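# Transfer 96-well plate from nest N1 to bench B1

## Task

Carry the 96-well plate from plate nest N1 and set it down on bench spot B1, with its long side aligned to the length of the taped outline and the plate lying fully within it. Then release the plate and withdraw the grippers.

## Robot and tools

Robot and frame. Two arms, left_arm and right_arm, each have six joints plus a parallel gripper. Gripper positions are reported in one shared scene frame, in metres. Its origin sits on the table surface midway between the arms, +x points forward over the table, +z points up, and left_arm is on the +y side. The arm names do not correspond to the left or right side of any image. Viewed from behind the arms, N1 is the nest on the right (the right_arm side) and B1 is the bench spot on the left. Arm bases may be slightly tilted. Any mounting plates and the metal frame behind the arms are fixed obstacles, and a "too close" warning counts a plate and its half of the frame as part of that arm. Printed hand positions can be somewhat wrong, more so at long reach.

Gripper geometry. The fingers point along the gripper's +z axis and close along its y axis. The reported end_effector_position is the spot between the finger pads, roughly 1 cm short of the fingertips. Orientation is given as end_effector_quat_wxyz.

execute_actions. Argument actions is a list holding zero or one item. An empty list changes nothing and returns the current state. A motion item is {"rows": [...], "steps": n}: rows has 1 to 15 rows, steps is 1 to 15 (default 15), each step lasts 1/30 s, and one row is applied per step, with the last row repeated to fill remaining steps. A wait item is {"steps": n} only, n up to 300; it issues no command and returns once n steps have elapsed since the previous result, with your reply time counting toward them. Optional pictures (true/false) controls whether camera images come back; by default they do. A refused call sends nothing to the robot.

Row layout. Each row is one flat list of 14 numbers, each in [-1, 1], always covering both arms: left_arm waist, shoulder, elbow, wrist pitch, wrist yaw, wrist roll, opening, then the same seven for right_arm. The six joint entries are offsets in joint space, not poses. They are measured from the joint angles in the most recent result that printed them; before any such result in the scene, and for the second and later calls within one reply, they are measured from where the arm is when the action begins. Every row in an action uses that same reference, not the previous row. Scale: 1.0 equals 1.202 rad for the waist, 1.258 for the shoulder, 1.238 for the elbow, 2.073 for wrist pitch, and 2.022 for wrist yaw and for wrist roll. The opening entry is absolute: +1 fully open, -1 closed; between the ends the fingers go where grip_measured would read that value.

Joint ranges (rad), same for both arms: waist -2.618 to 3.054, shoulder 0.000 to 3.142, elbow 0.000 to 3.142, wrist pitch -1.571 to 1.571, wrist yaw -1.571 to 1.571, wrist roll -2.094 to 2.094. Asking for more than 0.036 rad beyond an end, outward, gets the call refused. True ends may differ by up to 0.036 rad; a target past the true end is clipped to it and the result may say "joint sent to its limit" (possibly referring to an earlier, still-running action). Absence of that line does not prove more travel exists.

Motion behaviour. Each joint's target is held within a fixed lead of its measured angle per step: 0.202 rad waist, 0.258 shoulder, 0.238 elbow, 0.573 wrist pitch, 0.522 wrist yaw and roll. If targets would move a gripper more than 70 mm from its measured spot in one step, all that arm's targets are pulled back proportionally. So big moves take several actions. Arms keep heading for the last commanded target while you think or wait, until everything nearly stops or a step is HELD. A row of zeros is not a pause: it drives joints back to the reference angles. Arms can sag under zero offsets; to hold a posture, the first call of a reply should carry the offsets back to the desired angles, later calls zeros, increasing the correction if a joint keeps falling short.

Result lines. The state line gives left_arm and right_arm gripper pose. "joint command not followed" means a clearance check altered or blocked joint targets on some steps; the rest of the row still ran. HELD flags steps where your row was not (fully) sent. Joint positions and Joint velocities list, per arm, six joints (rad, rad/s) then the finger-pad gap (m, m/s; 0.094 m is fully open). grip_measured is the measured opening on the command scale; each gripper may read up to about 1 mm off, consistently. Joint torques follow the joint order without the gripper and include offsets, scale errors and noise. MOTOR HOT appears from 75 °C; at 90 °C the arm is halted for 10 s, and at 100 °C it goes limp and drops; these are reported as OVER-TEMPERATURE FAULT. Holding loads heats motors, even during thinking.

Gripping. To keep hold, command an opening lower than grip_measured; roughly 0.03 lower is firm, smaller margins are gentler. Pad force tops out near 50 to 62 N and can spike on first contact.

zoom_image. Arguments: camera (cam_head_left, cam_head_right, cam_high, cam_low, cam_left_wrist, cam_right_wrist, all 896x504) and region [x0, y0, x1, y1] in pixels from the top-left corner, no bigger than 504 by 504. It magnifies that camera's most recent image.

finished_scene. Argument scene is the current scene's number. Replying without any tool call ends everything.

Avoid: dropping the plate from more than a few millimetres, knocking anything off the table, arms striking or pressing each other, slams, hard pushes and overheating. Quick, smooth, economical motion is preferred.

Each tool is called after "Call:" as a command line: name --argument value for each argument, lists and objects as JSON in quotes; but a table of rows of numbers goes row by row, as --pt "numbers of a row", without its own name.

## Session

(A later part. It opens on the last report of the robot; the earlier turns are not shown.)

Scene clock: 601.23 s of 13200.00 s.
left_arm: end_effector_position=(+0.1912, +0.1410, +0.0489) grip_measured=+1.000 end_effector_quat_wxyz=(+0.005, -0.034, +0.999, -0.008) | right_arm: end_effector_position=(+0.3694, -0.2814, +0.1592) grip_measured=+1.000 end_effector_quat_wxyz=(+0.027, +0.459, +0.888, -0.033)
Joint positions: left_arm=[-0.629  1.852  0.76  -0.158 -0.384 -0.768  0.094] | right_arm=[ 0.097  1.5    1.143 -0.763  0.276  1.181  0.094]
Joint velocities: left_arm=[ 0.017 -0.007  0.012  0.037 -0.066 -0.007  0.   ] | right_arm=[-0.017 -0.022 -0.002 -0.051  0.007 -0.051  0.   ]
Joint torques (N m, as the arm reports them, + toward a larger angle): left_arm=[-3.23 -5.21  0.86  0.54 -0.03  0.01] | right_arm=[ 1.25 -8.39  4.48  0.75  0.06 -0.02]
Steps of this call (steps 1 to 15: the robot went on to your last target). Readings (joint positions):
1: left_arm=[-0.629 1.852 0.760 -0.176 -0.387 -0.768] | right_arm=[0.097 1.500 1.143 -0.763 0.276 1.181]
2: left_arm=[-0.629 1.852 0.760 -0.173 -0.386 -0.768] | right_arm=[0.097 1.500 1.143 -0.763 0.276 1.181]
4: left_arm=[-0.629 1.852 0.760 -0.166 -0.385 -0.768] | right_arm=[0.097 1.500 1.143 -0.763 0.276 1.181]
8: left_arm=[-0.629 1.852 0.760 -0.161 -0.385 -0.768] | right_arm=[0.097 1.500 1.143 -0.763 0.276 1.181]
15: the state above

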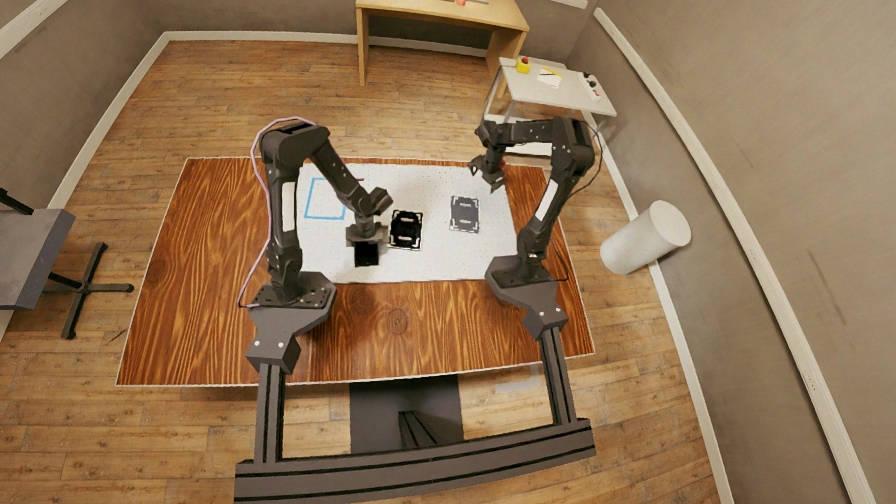

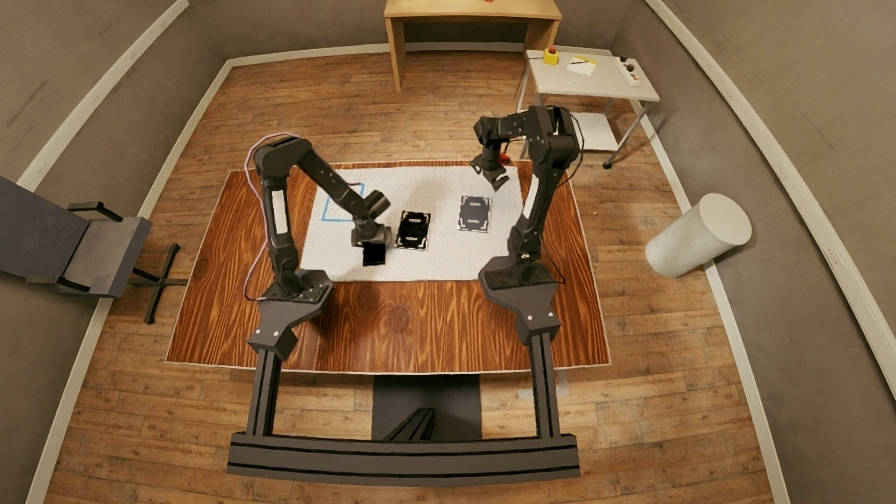

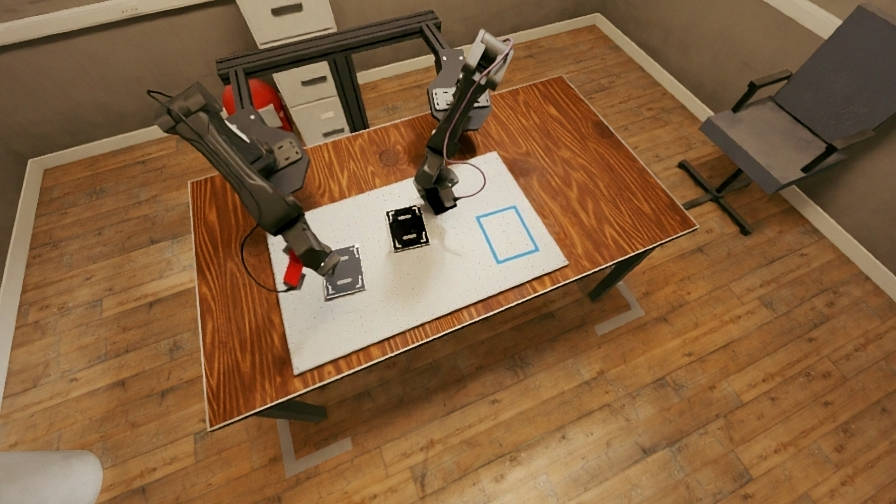

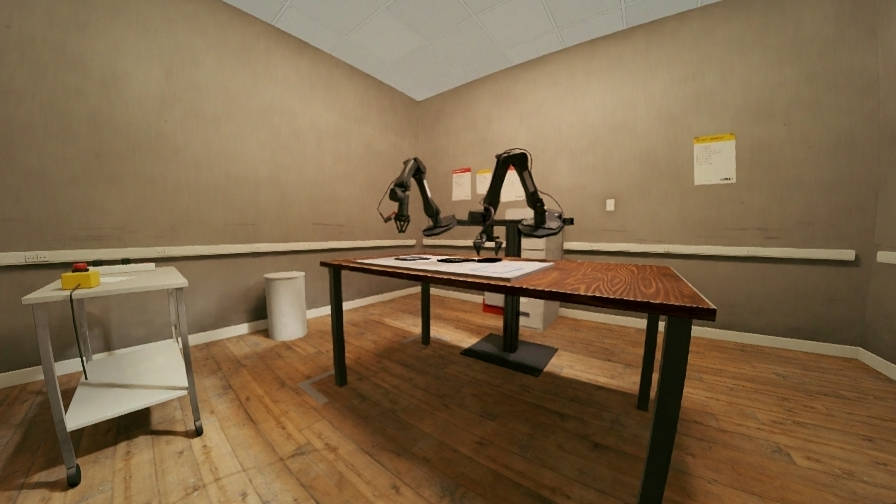

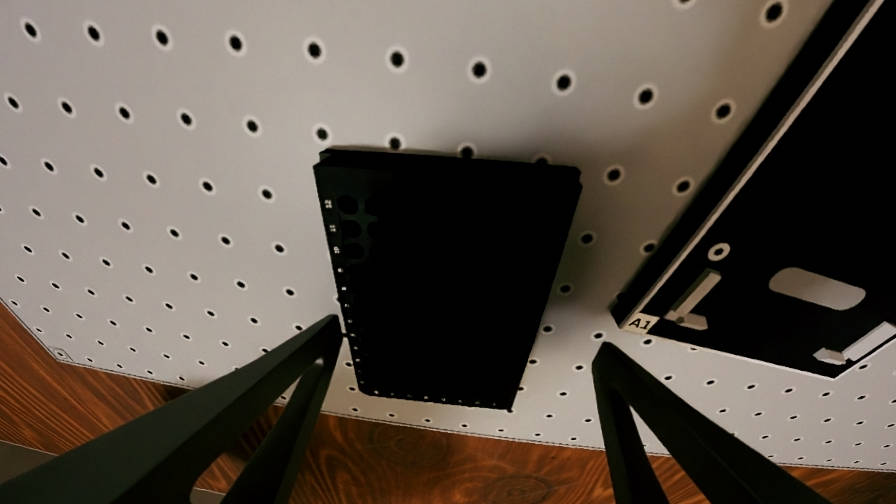

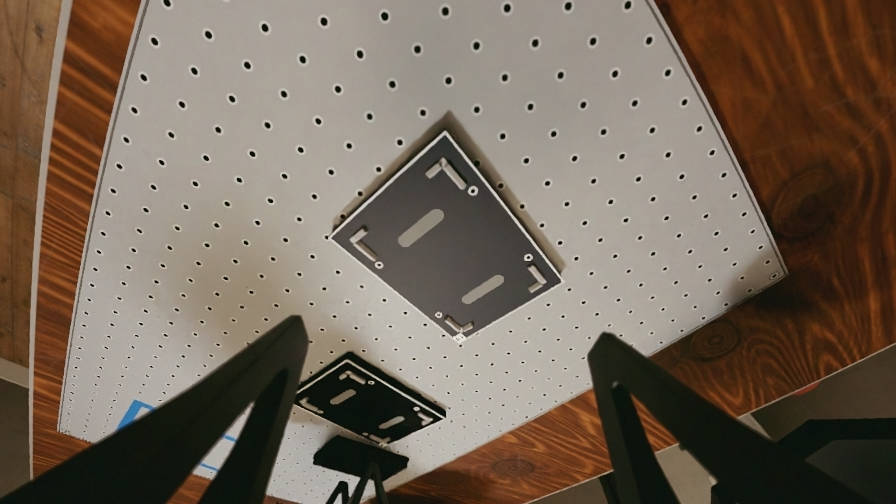

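Call:
execute_actions --actions '[{"rows":[[0.002,-0.004,-0.015,0.012,0,0,1,0,-0.01,0,0,0,0,1],[0.004,-0.004,-0.020,0.014,0,0,1,0,-0.01,0,0,0,0,1],[0.006,-0.004,-0.025,0.016,0,0,1,0,-0.01,0,0,0,0,1],[0.008,-0.004,-0.030,0.018,0,0,1,0,-0.01,0,0,0,0,1],[0.009,-0.004,-0.034,0.020,0,0,1,0,-0.01,0,0,0,0,1],[0.010,-0.004,-0.038,0.022,0,0,1,0,-0.01,0,0,0,0,1],[0.010,-0.004,-0.042,0.022,0,0,1,0,-0.01,0,0,0,0,1],[0.010,-0.004,-0.045,0.022,0,0,1,0,-0.01,0,0,0,0,1]],"steps":15}]' --pictures false

Call:
execute_actions --actions '[{"steps":12}]'

Scene clock: 623.90 s of 13200.00 s.
left_arm: end_effector_position=(+0.1811, +0.1516, +0.0441) grip_measured=+1.000 end_effector_quat_wxyz=(-0.001, -0.034, +0.999, -0.000) | right_arm: end_effector_position=(+0.3694, -0.2814, +0.1592) grip_measured=+1.000 end_effector_quat_wxyz=(+0.027, +0.459, +0.888, -0.033)
Joint positions: left_arm=[-0.619  1.852  0.719 -0.135 -0.384 -0.768  0.094] | right_arm=[ 0.097  1.5    1.143 -0.763  0.276  1.181  0.094]
Joint velocities: left_arm=[-0.002  0.002  0.002 -0.022  0.037  0.037  0.   ] | right_arm=[ 0.002 -0.002  0.002  0.066  0.007 -0.037  0.   ]
Joint torques (N m, as the arm reports them, + toward a larger angle): left_arm=[-3.14 -6.23  1.04  0.52 -0.03  0.03] | right_arm=[ 1.26 -8.4   4.48  0.75  0.06 -0.02]
Steps of this call (steps 1 to 15: the robot went on to your last target; steps 16 to 90: nothing new was sent; then 19.17 s passed at rest; steps 91 to 105: all 15 steps of this action). Readings (joint positions):
91: left_arm=[-0.629 1.852 0.760 -0.158 -0.384 -0.768] | right_arm=[0.097 1.500 1.143 -0.763 0.276 1.181]
92: left_arm=[-0.629 1.852 0.760 -0.157 -0.384 -0.768] | right_arm=[0.097 1.500 1.143 -0.763 0.276 1.181]
94: left_arm=[-0.628 1.852 0.755 -0.148 -0.384 -0.768] | right_arm=[0.097 1.500 1.143 -0.763 0.276 1.181]
98: left_arm=[-0.621 1.852 0.732 -0.138 -0.384 -0.768] | right_arm=[0.097 1.500 1.143 -0.763 0.276 1.181]
105: the state above

Scene clock: 624.30 s of 13200.00 s.
left_arm: end_effector_position=(+0.1814, +0.1514, +0.0441) grip_measured=+1.000 end_effector_quat_wxyz=(-0.001, -0.035, +0.999, -0.001) | right_arm: end_effector_position=(+0.3694, -0.2814, +0.1592) grip_measured=+1.000 end_effector_quat_wxyz=(+0.027, +0.459, +0.888, -0.033)
Joint positions: left_arm=[-0.619  1.852  0.719 -0.134 -0.384 -0.768  0.094] | right_arm=[ 0.097  1.5    1.143 -0.763  0.276  1.181  0.094]
Joint velocities: left_arm=[-0.007  0.007 -0.007  0.007 -0.051  0.007  0.   ] | right_arm=[ 0.002  0.002 -0.027 -0.007  0.022 -0.081  0.   ]
Joint torques (N m, as the arm reports them, + toward a larger angle): left_arm=[-3.07 -6.33  0.98  0.53  0.01  0.03] | right_arm=[ 1.26 -8.4   4.48  0.76  0.06 -0.02]
Steps of this call (steps 1 to 12: the robot went on to your last target). Readings (joint positions):
1: left_arm=[-0.619 1.852 0.719 -0.135 -0.384 -0.768] | right_arm=[0.097 1.500 1.143 -0.763 0.276 1.181]
2: left_arm=[-0.619 1.852 0.719 -0.135 -0.384 -0.768] | right_arm=[0.097 1.500 1.143 -0.763 0.276 1.181]
4: left_arm=[-0.619 1.852 0.719 -0.135 -0.384 -0.768] | right_arm=[0.097 1.500 1.143 -0.763 0.276 1.181]
8: left_arm=[-0.619 1.852 0.719 -0.134 -0.384 -0.768] | right_arm=[0.097 1.500 1.143 -0.763 0.276 1.181]
12: the state above

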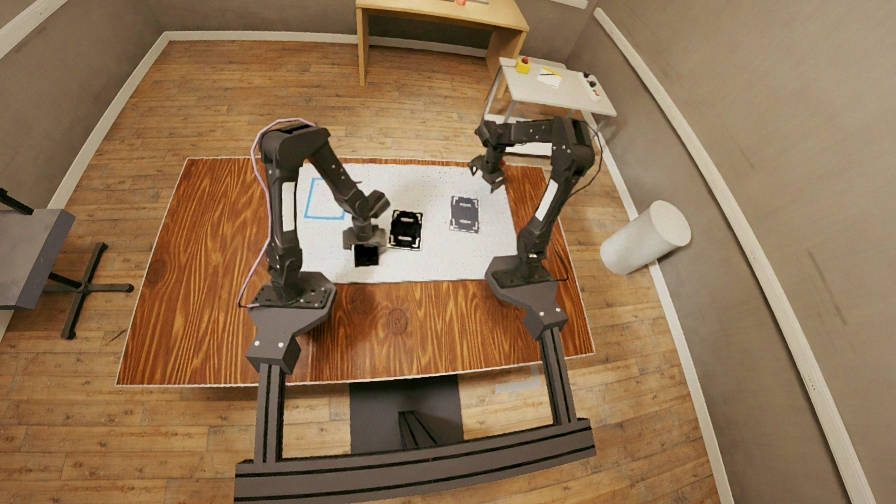

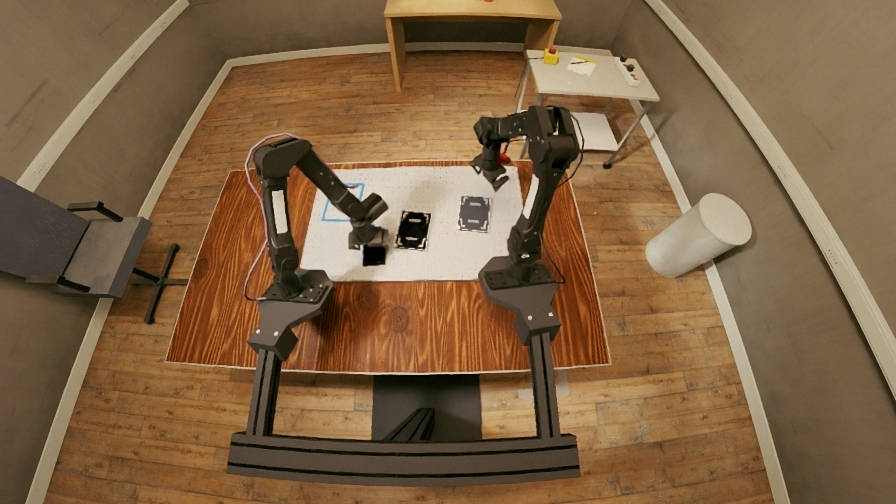

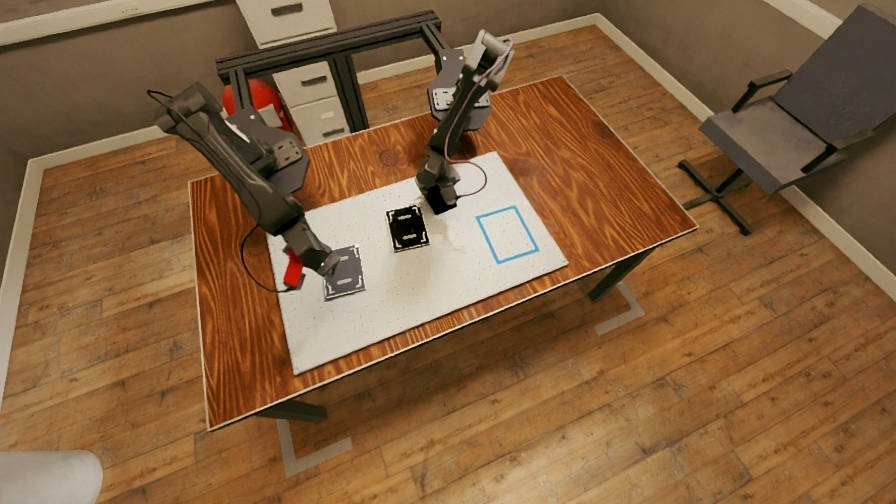

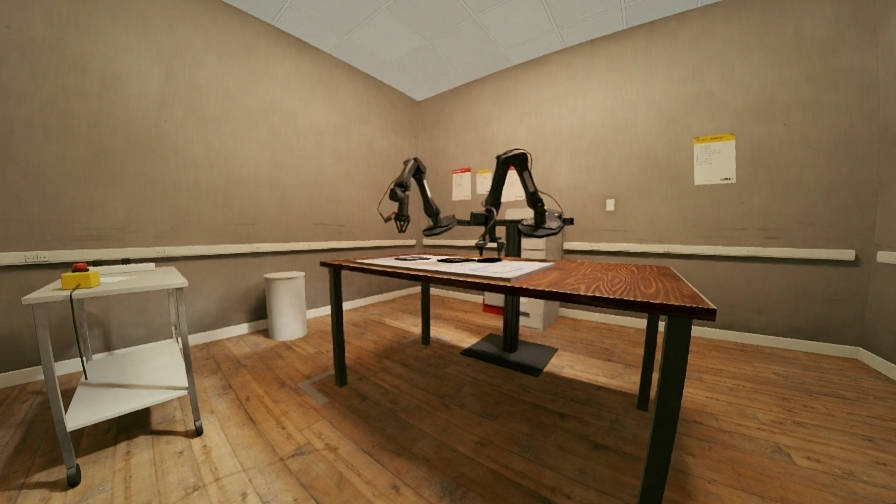

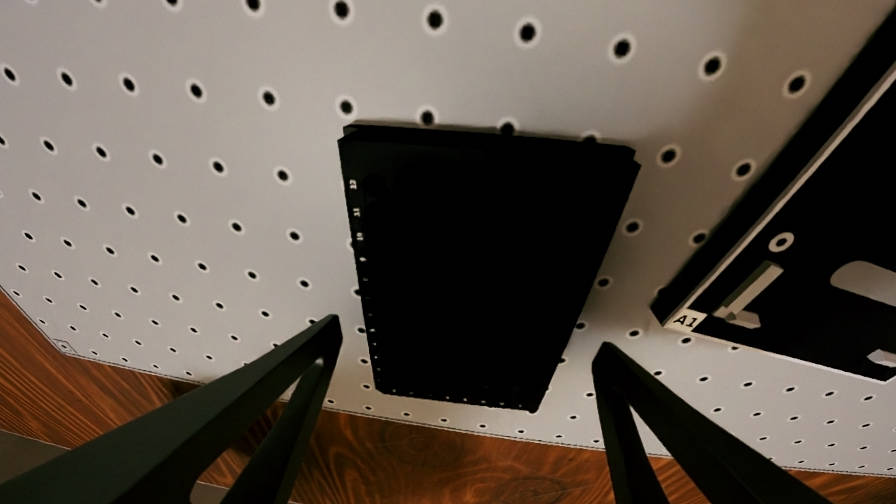

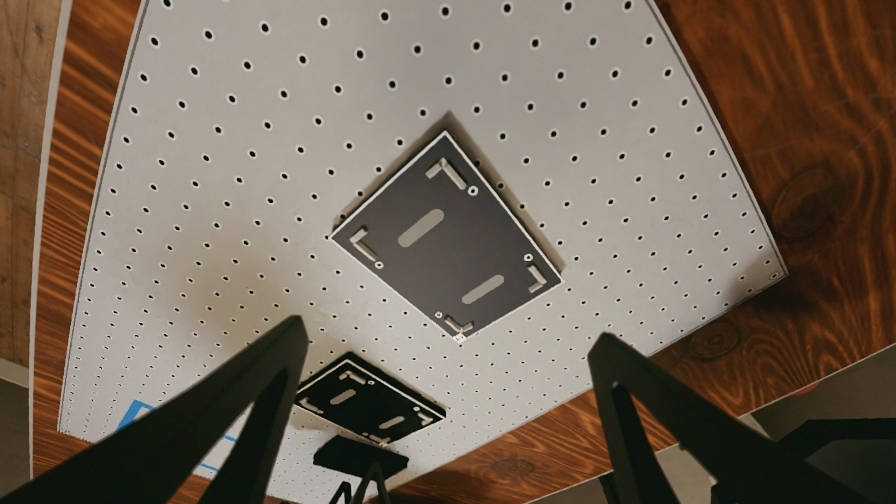

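Call:
execute_actions --actions '[{"rows":[[0.002,0.010,0.005,0.014,0.002,0.004,1,0,-0.01,0,0,0,0,1],[0.004,0.015,0.008,0.019,0.003,0.006,1,0,-0.01,0,0,0,0,1],[0.006,0.020,0.010,0.024,0.003,0.008,1,0,-0.01,0,0,0,0,1],[0.008,0.025,0.012,0.028,0.003,0.009,1,0,-0.01,0,0,0,0,1],[0.010,0.030,0.012,0.032,0.003,0.010,1,0,-0.01,0,0,0,0,1],[0.012,0.035,0.012,0.035,0.003,0.011,1,0,-0.01,0,0,0,0,1],[0.014,0.040,0.012,0.038,0.003,0.012,1,0,-0.01,0,0,0,0,1],[0.016,0.045,0.012,0.041,0.003,0.013,1,0,-0.01,0,0,0,0,1],[0.018,0.050,0.012,0.043,0.003,0.014,1,0,-0.01,0,0,0,0,1],[0.020,0.055,0.012,0.045,0.003,0.015,1,0,-0.01,0,0,0,0,1],[0.021,0.059,0.012,0.045,0.003,0.016,1,0,-0.01,0,0,0,0,1],[0.022,0.062,0.012,0.045,0.003,0.016,1,0,-0.01,0,0,0,0,1]],"steps":15}]' --pictures false

Call:
execute_actions --actions '[{"steps":12}]'

Scene clock: 642.80 s of 13200.00 s.
left_arm: end_effector_position=(+0.1797, +0.1542, +0.0278) grip_measured=+1.000 end_effector_quat_wxyz=(-0.003, -0.035, +0.999, +0.003) | right_arm: end_effector_position=(+0.3694, -0.2814, +0.1592) grip_measured=+1.000 end_effector_quat_wxyz=(+0.027, +0.459, +0.888, -0.033)
Joint positions: left_arm=[-0.595  1.915  0.719 -0.071 -0.381 -0.746  0.094] | right_arm=[ 0.097  1.5    1.143 -0.763  0.276  1.181  0.094]
Joint velocities: left_arm=[ 0.012  0.032  0.007  0.081 -0.037  0.007  0.   ] | right_arm=[ 0.007 -0.007  0.022  0.037  0.007 -0.022  0.   ]
Joint torques (N m, as the arm reports them, + toward a larger angle): left_arm=[-3.23 -5.05  2.9   0.54  0.06 -0.03] | right_arm=[ 1.26 -8.39  4.49  0.75  0.05 -0.02]
Steps of this call (steps 1 to 15: the robot went on to your last target; steps 16 to 90: nothing new was sent; then 15.00 s passed at rest; steps 91 to 105: all 15 steps of this action). Readings (joint positions):
91: left_arm=[-0.619 1.852 0.719 -0.133 -0.384 -0.768] | right_arm=[0.097 1.500 1.143 -0.763 0.276 1.181]
92: left_arm=[-0.619 1.852 0.719 -0.131 -0.384 -0.767] | right_arm=[0.097 1.500 1.143 -0.763 0.276 1.181]
94: left_arm=[-0.618 1.853 0.719 -0.122 -0.382 -0.764] | right_arm=[0.097 1.500 1.143 -0.763 0.276 1.181]
98: left_arm=[-0.608 1.877 0.719 -0.093 -0.381 -0.757] | right_arm=[0.097 1.500 1.143 -0.763 0.276 1.181]
105: the state above

Scene clock: 643.20 s of 13200.00 s.
left_arm: end_effector_position=(+0.1811, +0.1529, +0.0277) grip_measured=+1.000 end_effector_quat_wxyz=(-0.000, -0.035, +0.999, +0.001) | right_arm: end_effector_position=(+0.3694, -0.2814, +0.1592) grip_measured=+1.000 end_effector_quat_wxyz=(+0.027, +0.459, +0.888, -0.033)
Joint positions: left_arm=[-0.595  1.915  0.719 -0.063 -0.38  -0.743  0.094] | right_arm=[ 0.097  1.5    1.143 -0.763  0.276  1.181  0.094]
Joint velocities: left_arm=[-0.002 -0.002 -0.007  0.037 -0.037 -0.022  0.   ] | right_arm=[-0.002 -0.007  0.002 -0.037  0.007 -0.11   0.   ]
Joint torques (N m, as the arm reports them, + toward a larger angle): left_arm=[-3.1  -4.97  2.98  0.5   0.    0.08] | right_arm=[ 1.25 -8.4   4.48  0.76  0.06 -0.02]
Steps of this call (steps 1 to 12: the robot went on to your last target). Readings (joint positions):
1: left_arm=[-0.595 1.915 0.719 -0.070 -0.380 -0.746] | right_arm=[0.097 1.500 1.143 -0.763 0.276 1.181]
2: left_arm=[-0.595 1.915 0.719 -0.069 -0.380 -0.745] | right_arm=[0.097 1.500 1.143 -0.763 0.276 1.181]
4: left_arm=[-0.595 1.915 0.719 -0.066 -0.380 -0.745] | right_arm=[0.097 1.500 1.143 -0.763 0.276 1.181]
8: left_arm=[-0.595 1.915 0.719 -0.063 -0.380 -0.744] | right_arm=[0.097 1.500 1.143 -0.763 0.276 1.181]
12: the state above

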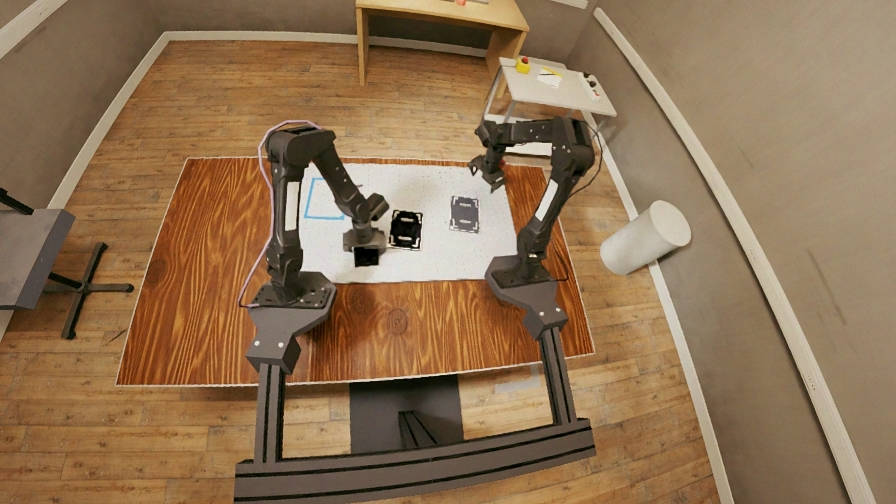

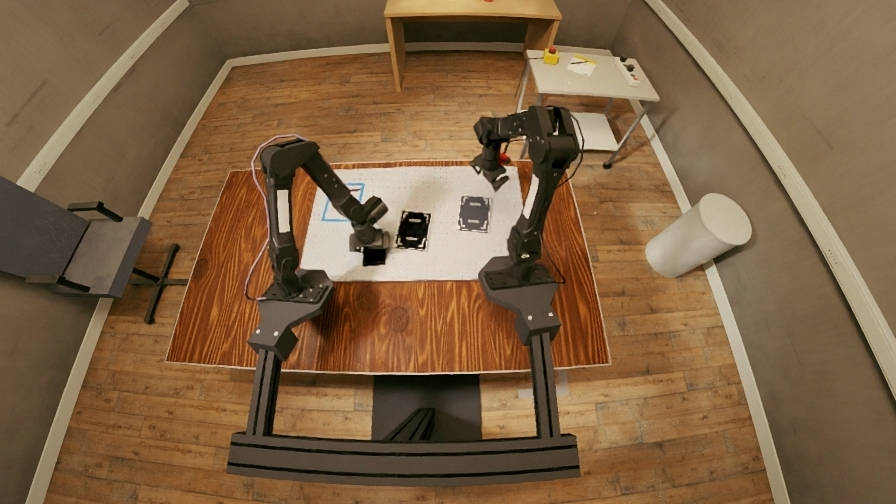

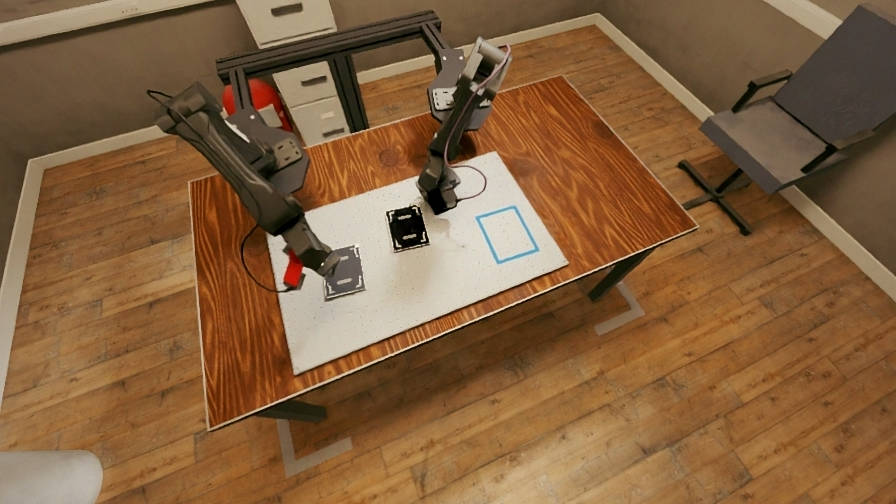

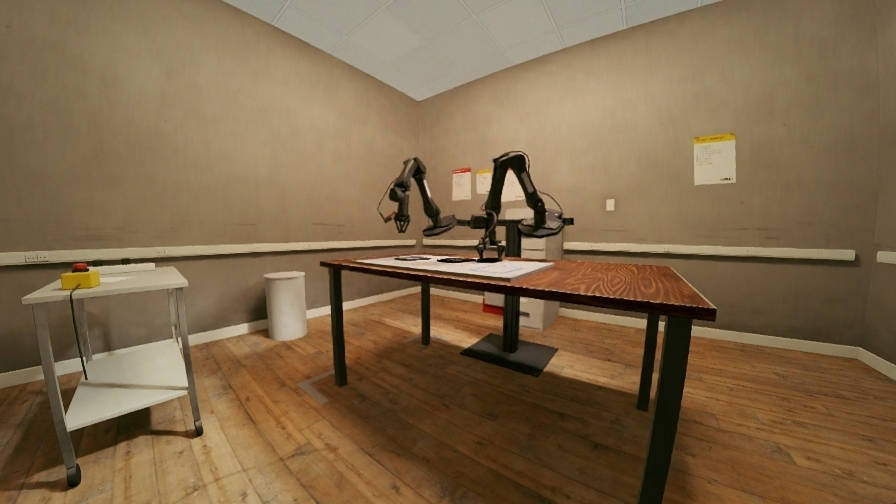

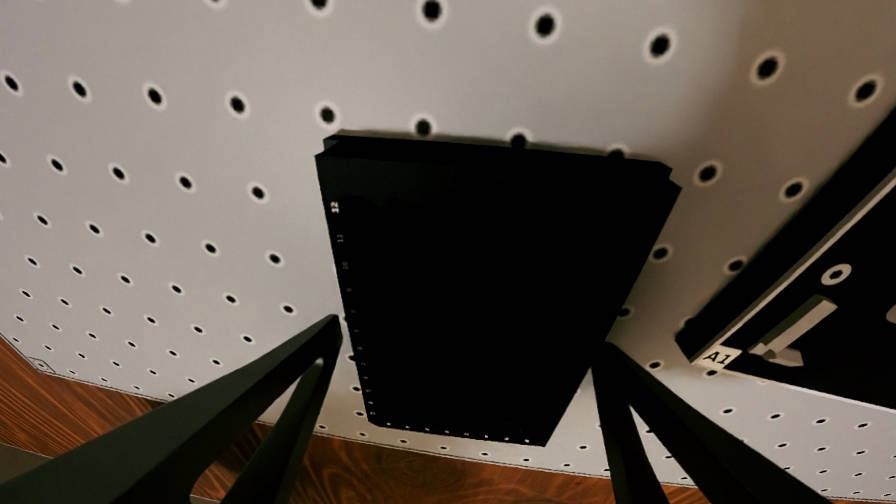

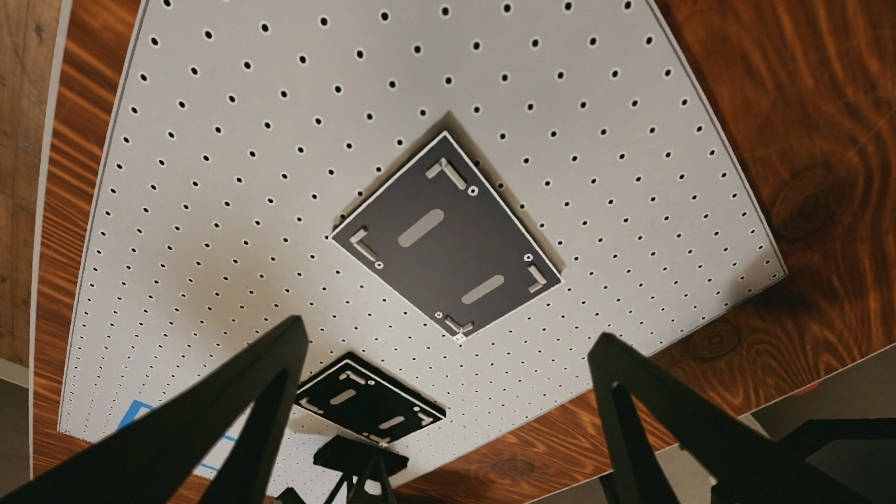

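Call:
execute_actions --actions '[{"rows":[[0,0.012,0.008,0.010,0,0,1,0,-0.01,0,0,0,0,1],[0,0.015,0.008,0.012,0,0,1,0,-0.01,0,0,0,0,1],[0,0.018,0.008,0.014,0,0,1,0,-0.01,0,0,0,0,1],[0,0.020,0.008,0.014,0,0,1,0,-0.01,0,0,0,0,1],[0,0.020,0.008,0.014,0,0,0.97,0,-0.01,0,0,0,0,1],[0,0.020,0.008,0.014,0,0,0.94,0,-0.01,0,0,0,0,1],[0,0.020,0.008,0.014,0,0,0.91,0,-0.01,0,0,0,0,1],[0,0.020,0.008,0.014,0,0,0.88,0,-0.01,0,0,0,0,1],[0,0.020,0.008,0.014,0,0,0.85,0,-0.01,0,0,0,0,1],[0,0.020,0.008,0.014,0,0,0.83,0,-0.01,0,0,0,0,1],[0,0.020,0.008,0.014,0,0,0.81,0,-0.01,0,0,0,0,1],[0,0.020,0.008,0.014,0,0,0.79,0,-0.01,0,0,0,0,1],[0,0.020,0.008,0.014,0,0,0.77,0,-0.01,0,0,0,0,1],[0,0.020,0.008,0.014,0,0,0.75,0,-0.01,0,0,0,0,1],[0,0.020,0.008,0.014,0,0,0.73,0,-0.01,0,0,0,0,1]],"steps":15}]' --pictures false

Call:
execute_actions --actions '[{"steps":12}]'

Scene clock: 660.73 s of 13200.00 s.
left_arm: end_effector_position=(+0.1825, +0.1518, +0.0277) grip_measured=+0.744 end_effector_quat_wxyz=(+0.002, -0.036, +0.999, -0.001) | right_arm: end_effector_position=(+0.3694, -0.2814, +0.1592) grip_measured=+1.000 end_effector_quat_wxyz=(+0.027, +0.459, +0.888, -0.033)
Joint positions: left_arm=[-0.595  1.915  0.719 -0.055 -0.38  -0.743  0.082] | right_arm=[ 0.097  1.5    1.143 -0.763  0.276  1.181  0.094]
Joint velocities: left_arm=[-0.002 -0.012  0.012 -0.022 -0.022 -0.022 -0.014] | right_arm=[-0.007 -0.002  0.002  0.066 -0.051  0.022  0.   ]
Joint torques (N m, as the arm reports them, + toward a larger angle): left_arm=[-3.36 -4.41  2.57  0.5   0.01 -0.01] | right_arm=[ 1.26 -8.39  4.47  0.75  0.06 -0.02]
Steps of this call (steps 1 to 15: the robot went on to your last target; steps 16 to 90: nothing new was sent; then 14.03 s passed at rest; steps 91 to 105: all 15 steps of this action). Readings (joint positions):
91: left_arm=[-0.595 1.915 0.719 -0.062 -0.380 -0.743] | right_arm=[0.097 1.500 1.143 -0.763 0.276 1.181]
92: left_arm=[-0.595 1.915 0.719 -0.062 -0.380 -0.743] | right_arm=[0.097 1.500 1.143 -0.763 0.276 1.181]
94: left_arm=[-0.595 1.915 0.719 -0.060 -0.380 -0.743] | right_arm=[0.097 1.500 1.143 -0.763 0.276 1.181]
98: left_arm=[-0.595 1.915 0.719 -0.057 -0.380 -0.743] | right_arm=[0.097 1.500 1.143 -0.763 0.276 1.181]
105: the state above

Scene clock: 661.13 s of 13200.00 s.
left_arm: end_effector_position=(+0.1826, +0.1517, +0.0277) grip_measured=+0.738 end_effector_quat_wxyz=(+0.003, -0.036, +0.999, -0.002) | right_arm: end_effector_position=(+0.3694, -0.2814, +0.1592) grip_measured=+1.000 end_effector_quat_wxyz=(+0.027, +0.459, +0.888, -0.033)
Joint positions: left_arm=[-0.595  1.915  0.719 -0.055 -0.38  -0.743  0.082] | right_arm=[ 0.097  1.5    1.143 -0.763  0.276  1.181  0.094]
Joint velocities: left_arm=[-0.007 -0.002 -0.007 -0.022 -0.022 -0.095  0.   ] | right_arm=[ 0.007  0.002 -0.012 -0.037 -0.037  0.022  0.   ]
Joint torques (N m, as the arm reports them, + toward a larger angle): left_arm=[-3.32 -4.22  2.59  0.46 -0.02 -0.01] | right_arm=[ 1.27 -8.39  4.48  0.75  0.06 -0.02]
Steps of this call (steps 1 to 12: the robot went on to your last target). Readings (joint positions):
1: left_arm=[-0.595 1.915 0.719 -0.055 -0.380 -0.743] | right_arm=[0.097 1.500 1.143 -0.763 0.276 1.181]
2: left_arm=[-0.595 1.915 0.719 -0.055 -0.380 -0.743] | right_arm=[0.097 1.500 1.143 -0.763 0.276 1.181]
4: left_arm=[-0.595 1.915 0.719 -0.055 -0.380 -0.743] | right_arm=[0.097 1.500 1.143 -0.763 0.276 1.181]
8: left_arm=[-0.595 1.915 0.719 -0.055 -0.380 -0.743] | right_arm=[0.097 1.500 1.143 -0.763 0.276 1.181]
12: the state above

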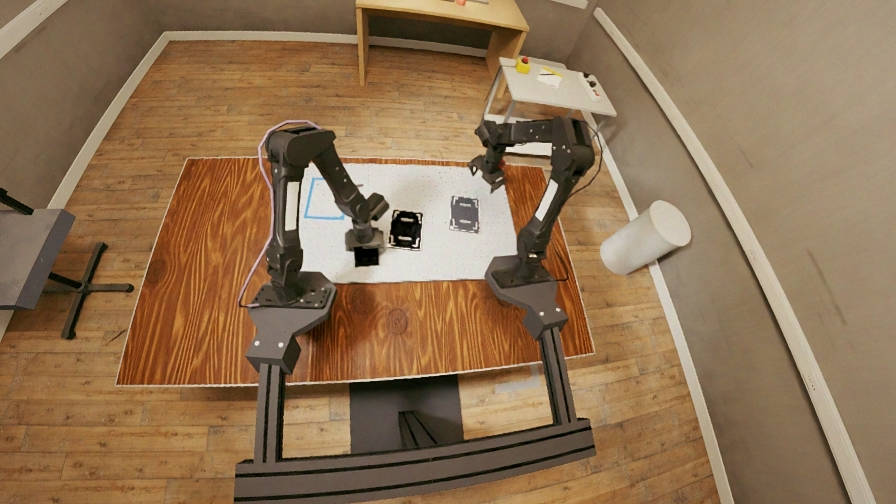

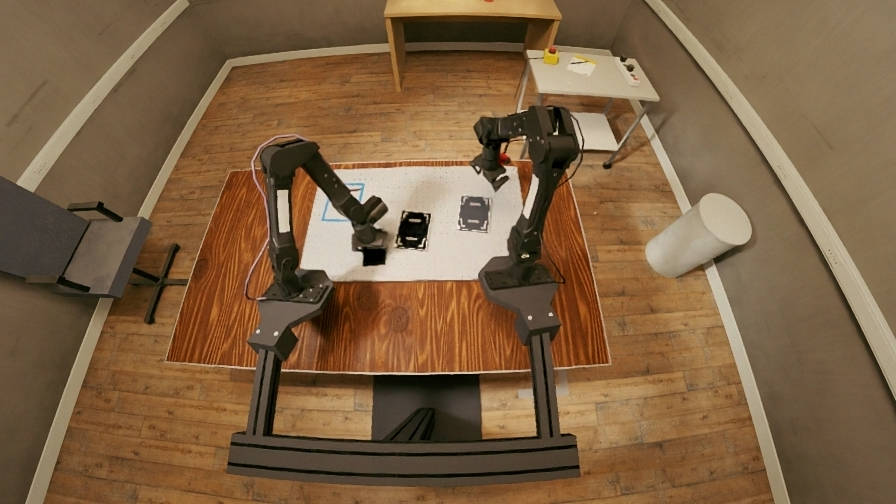

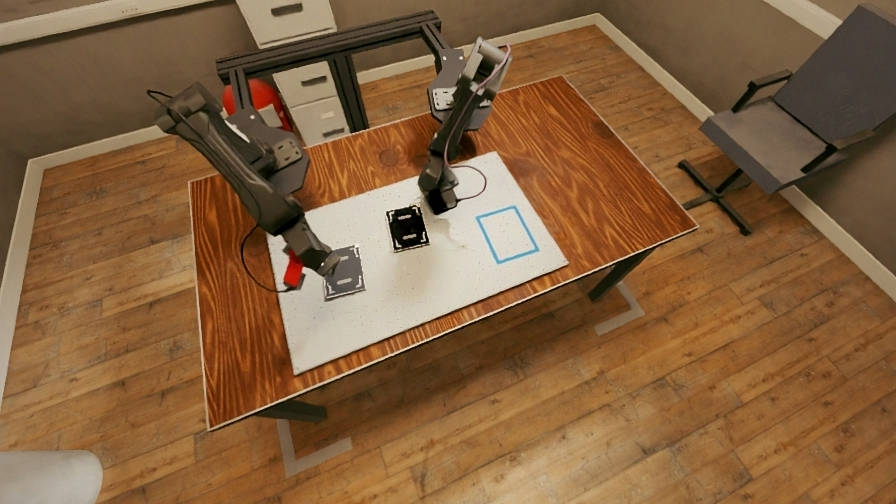

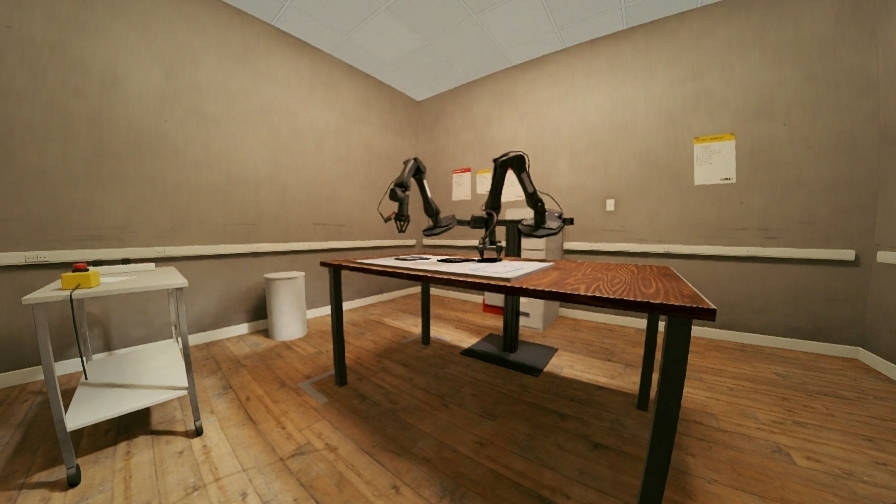

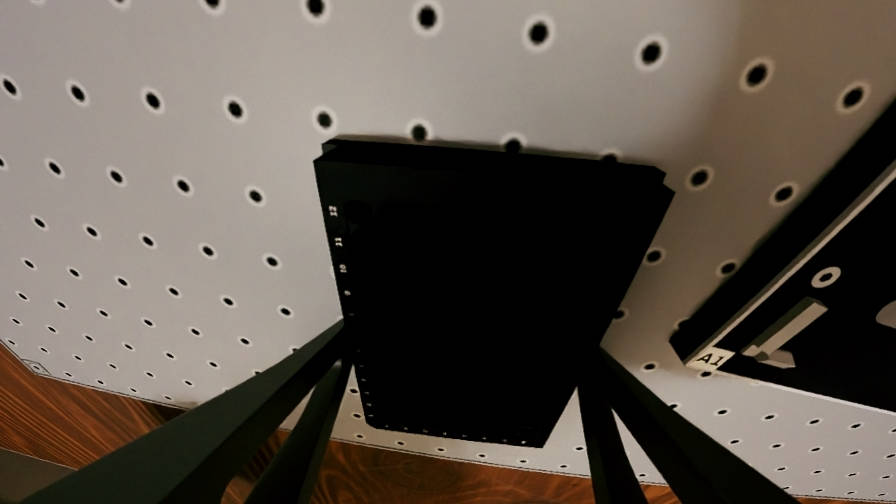

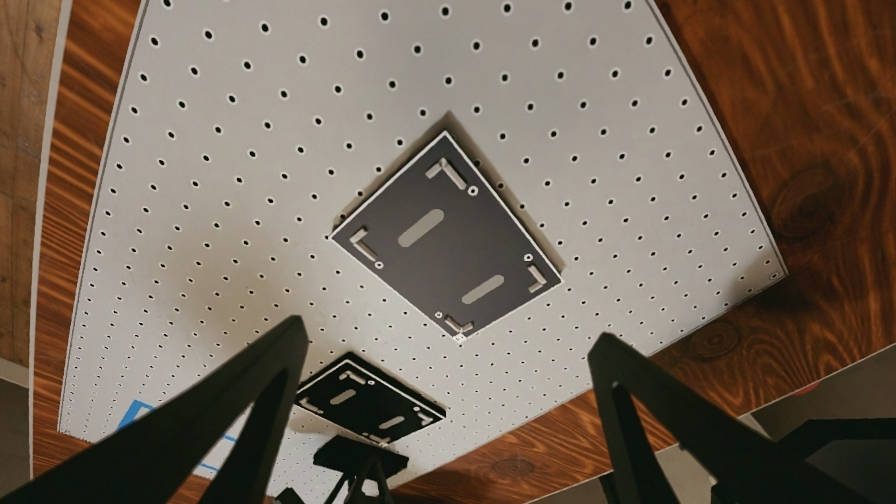

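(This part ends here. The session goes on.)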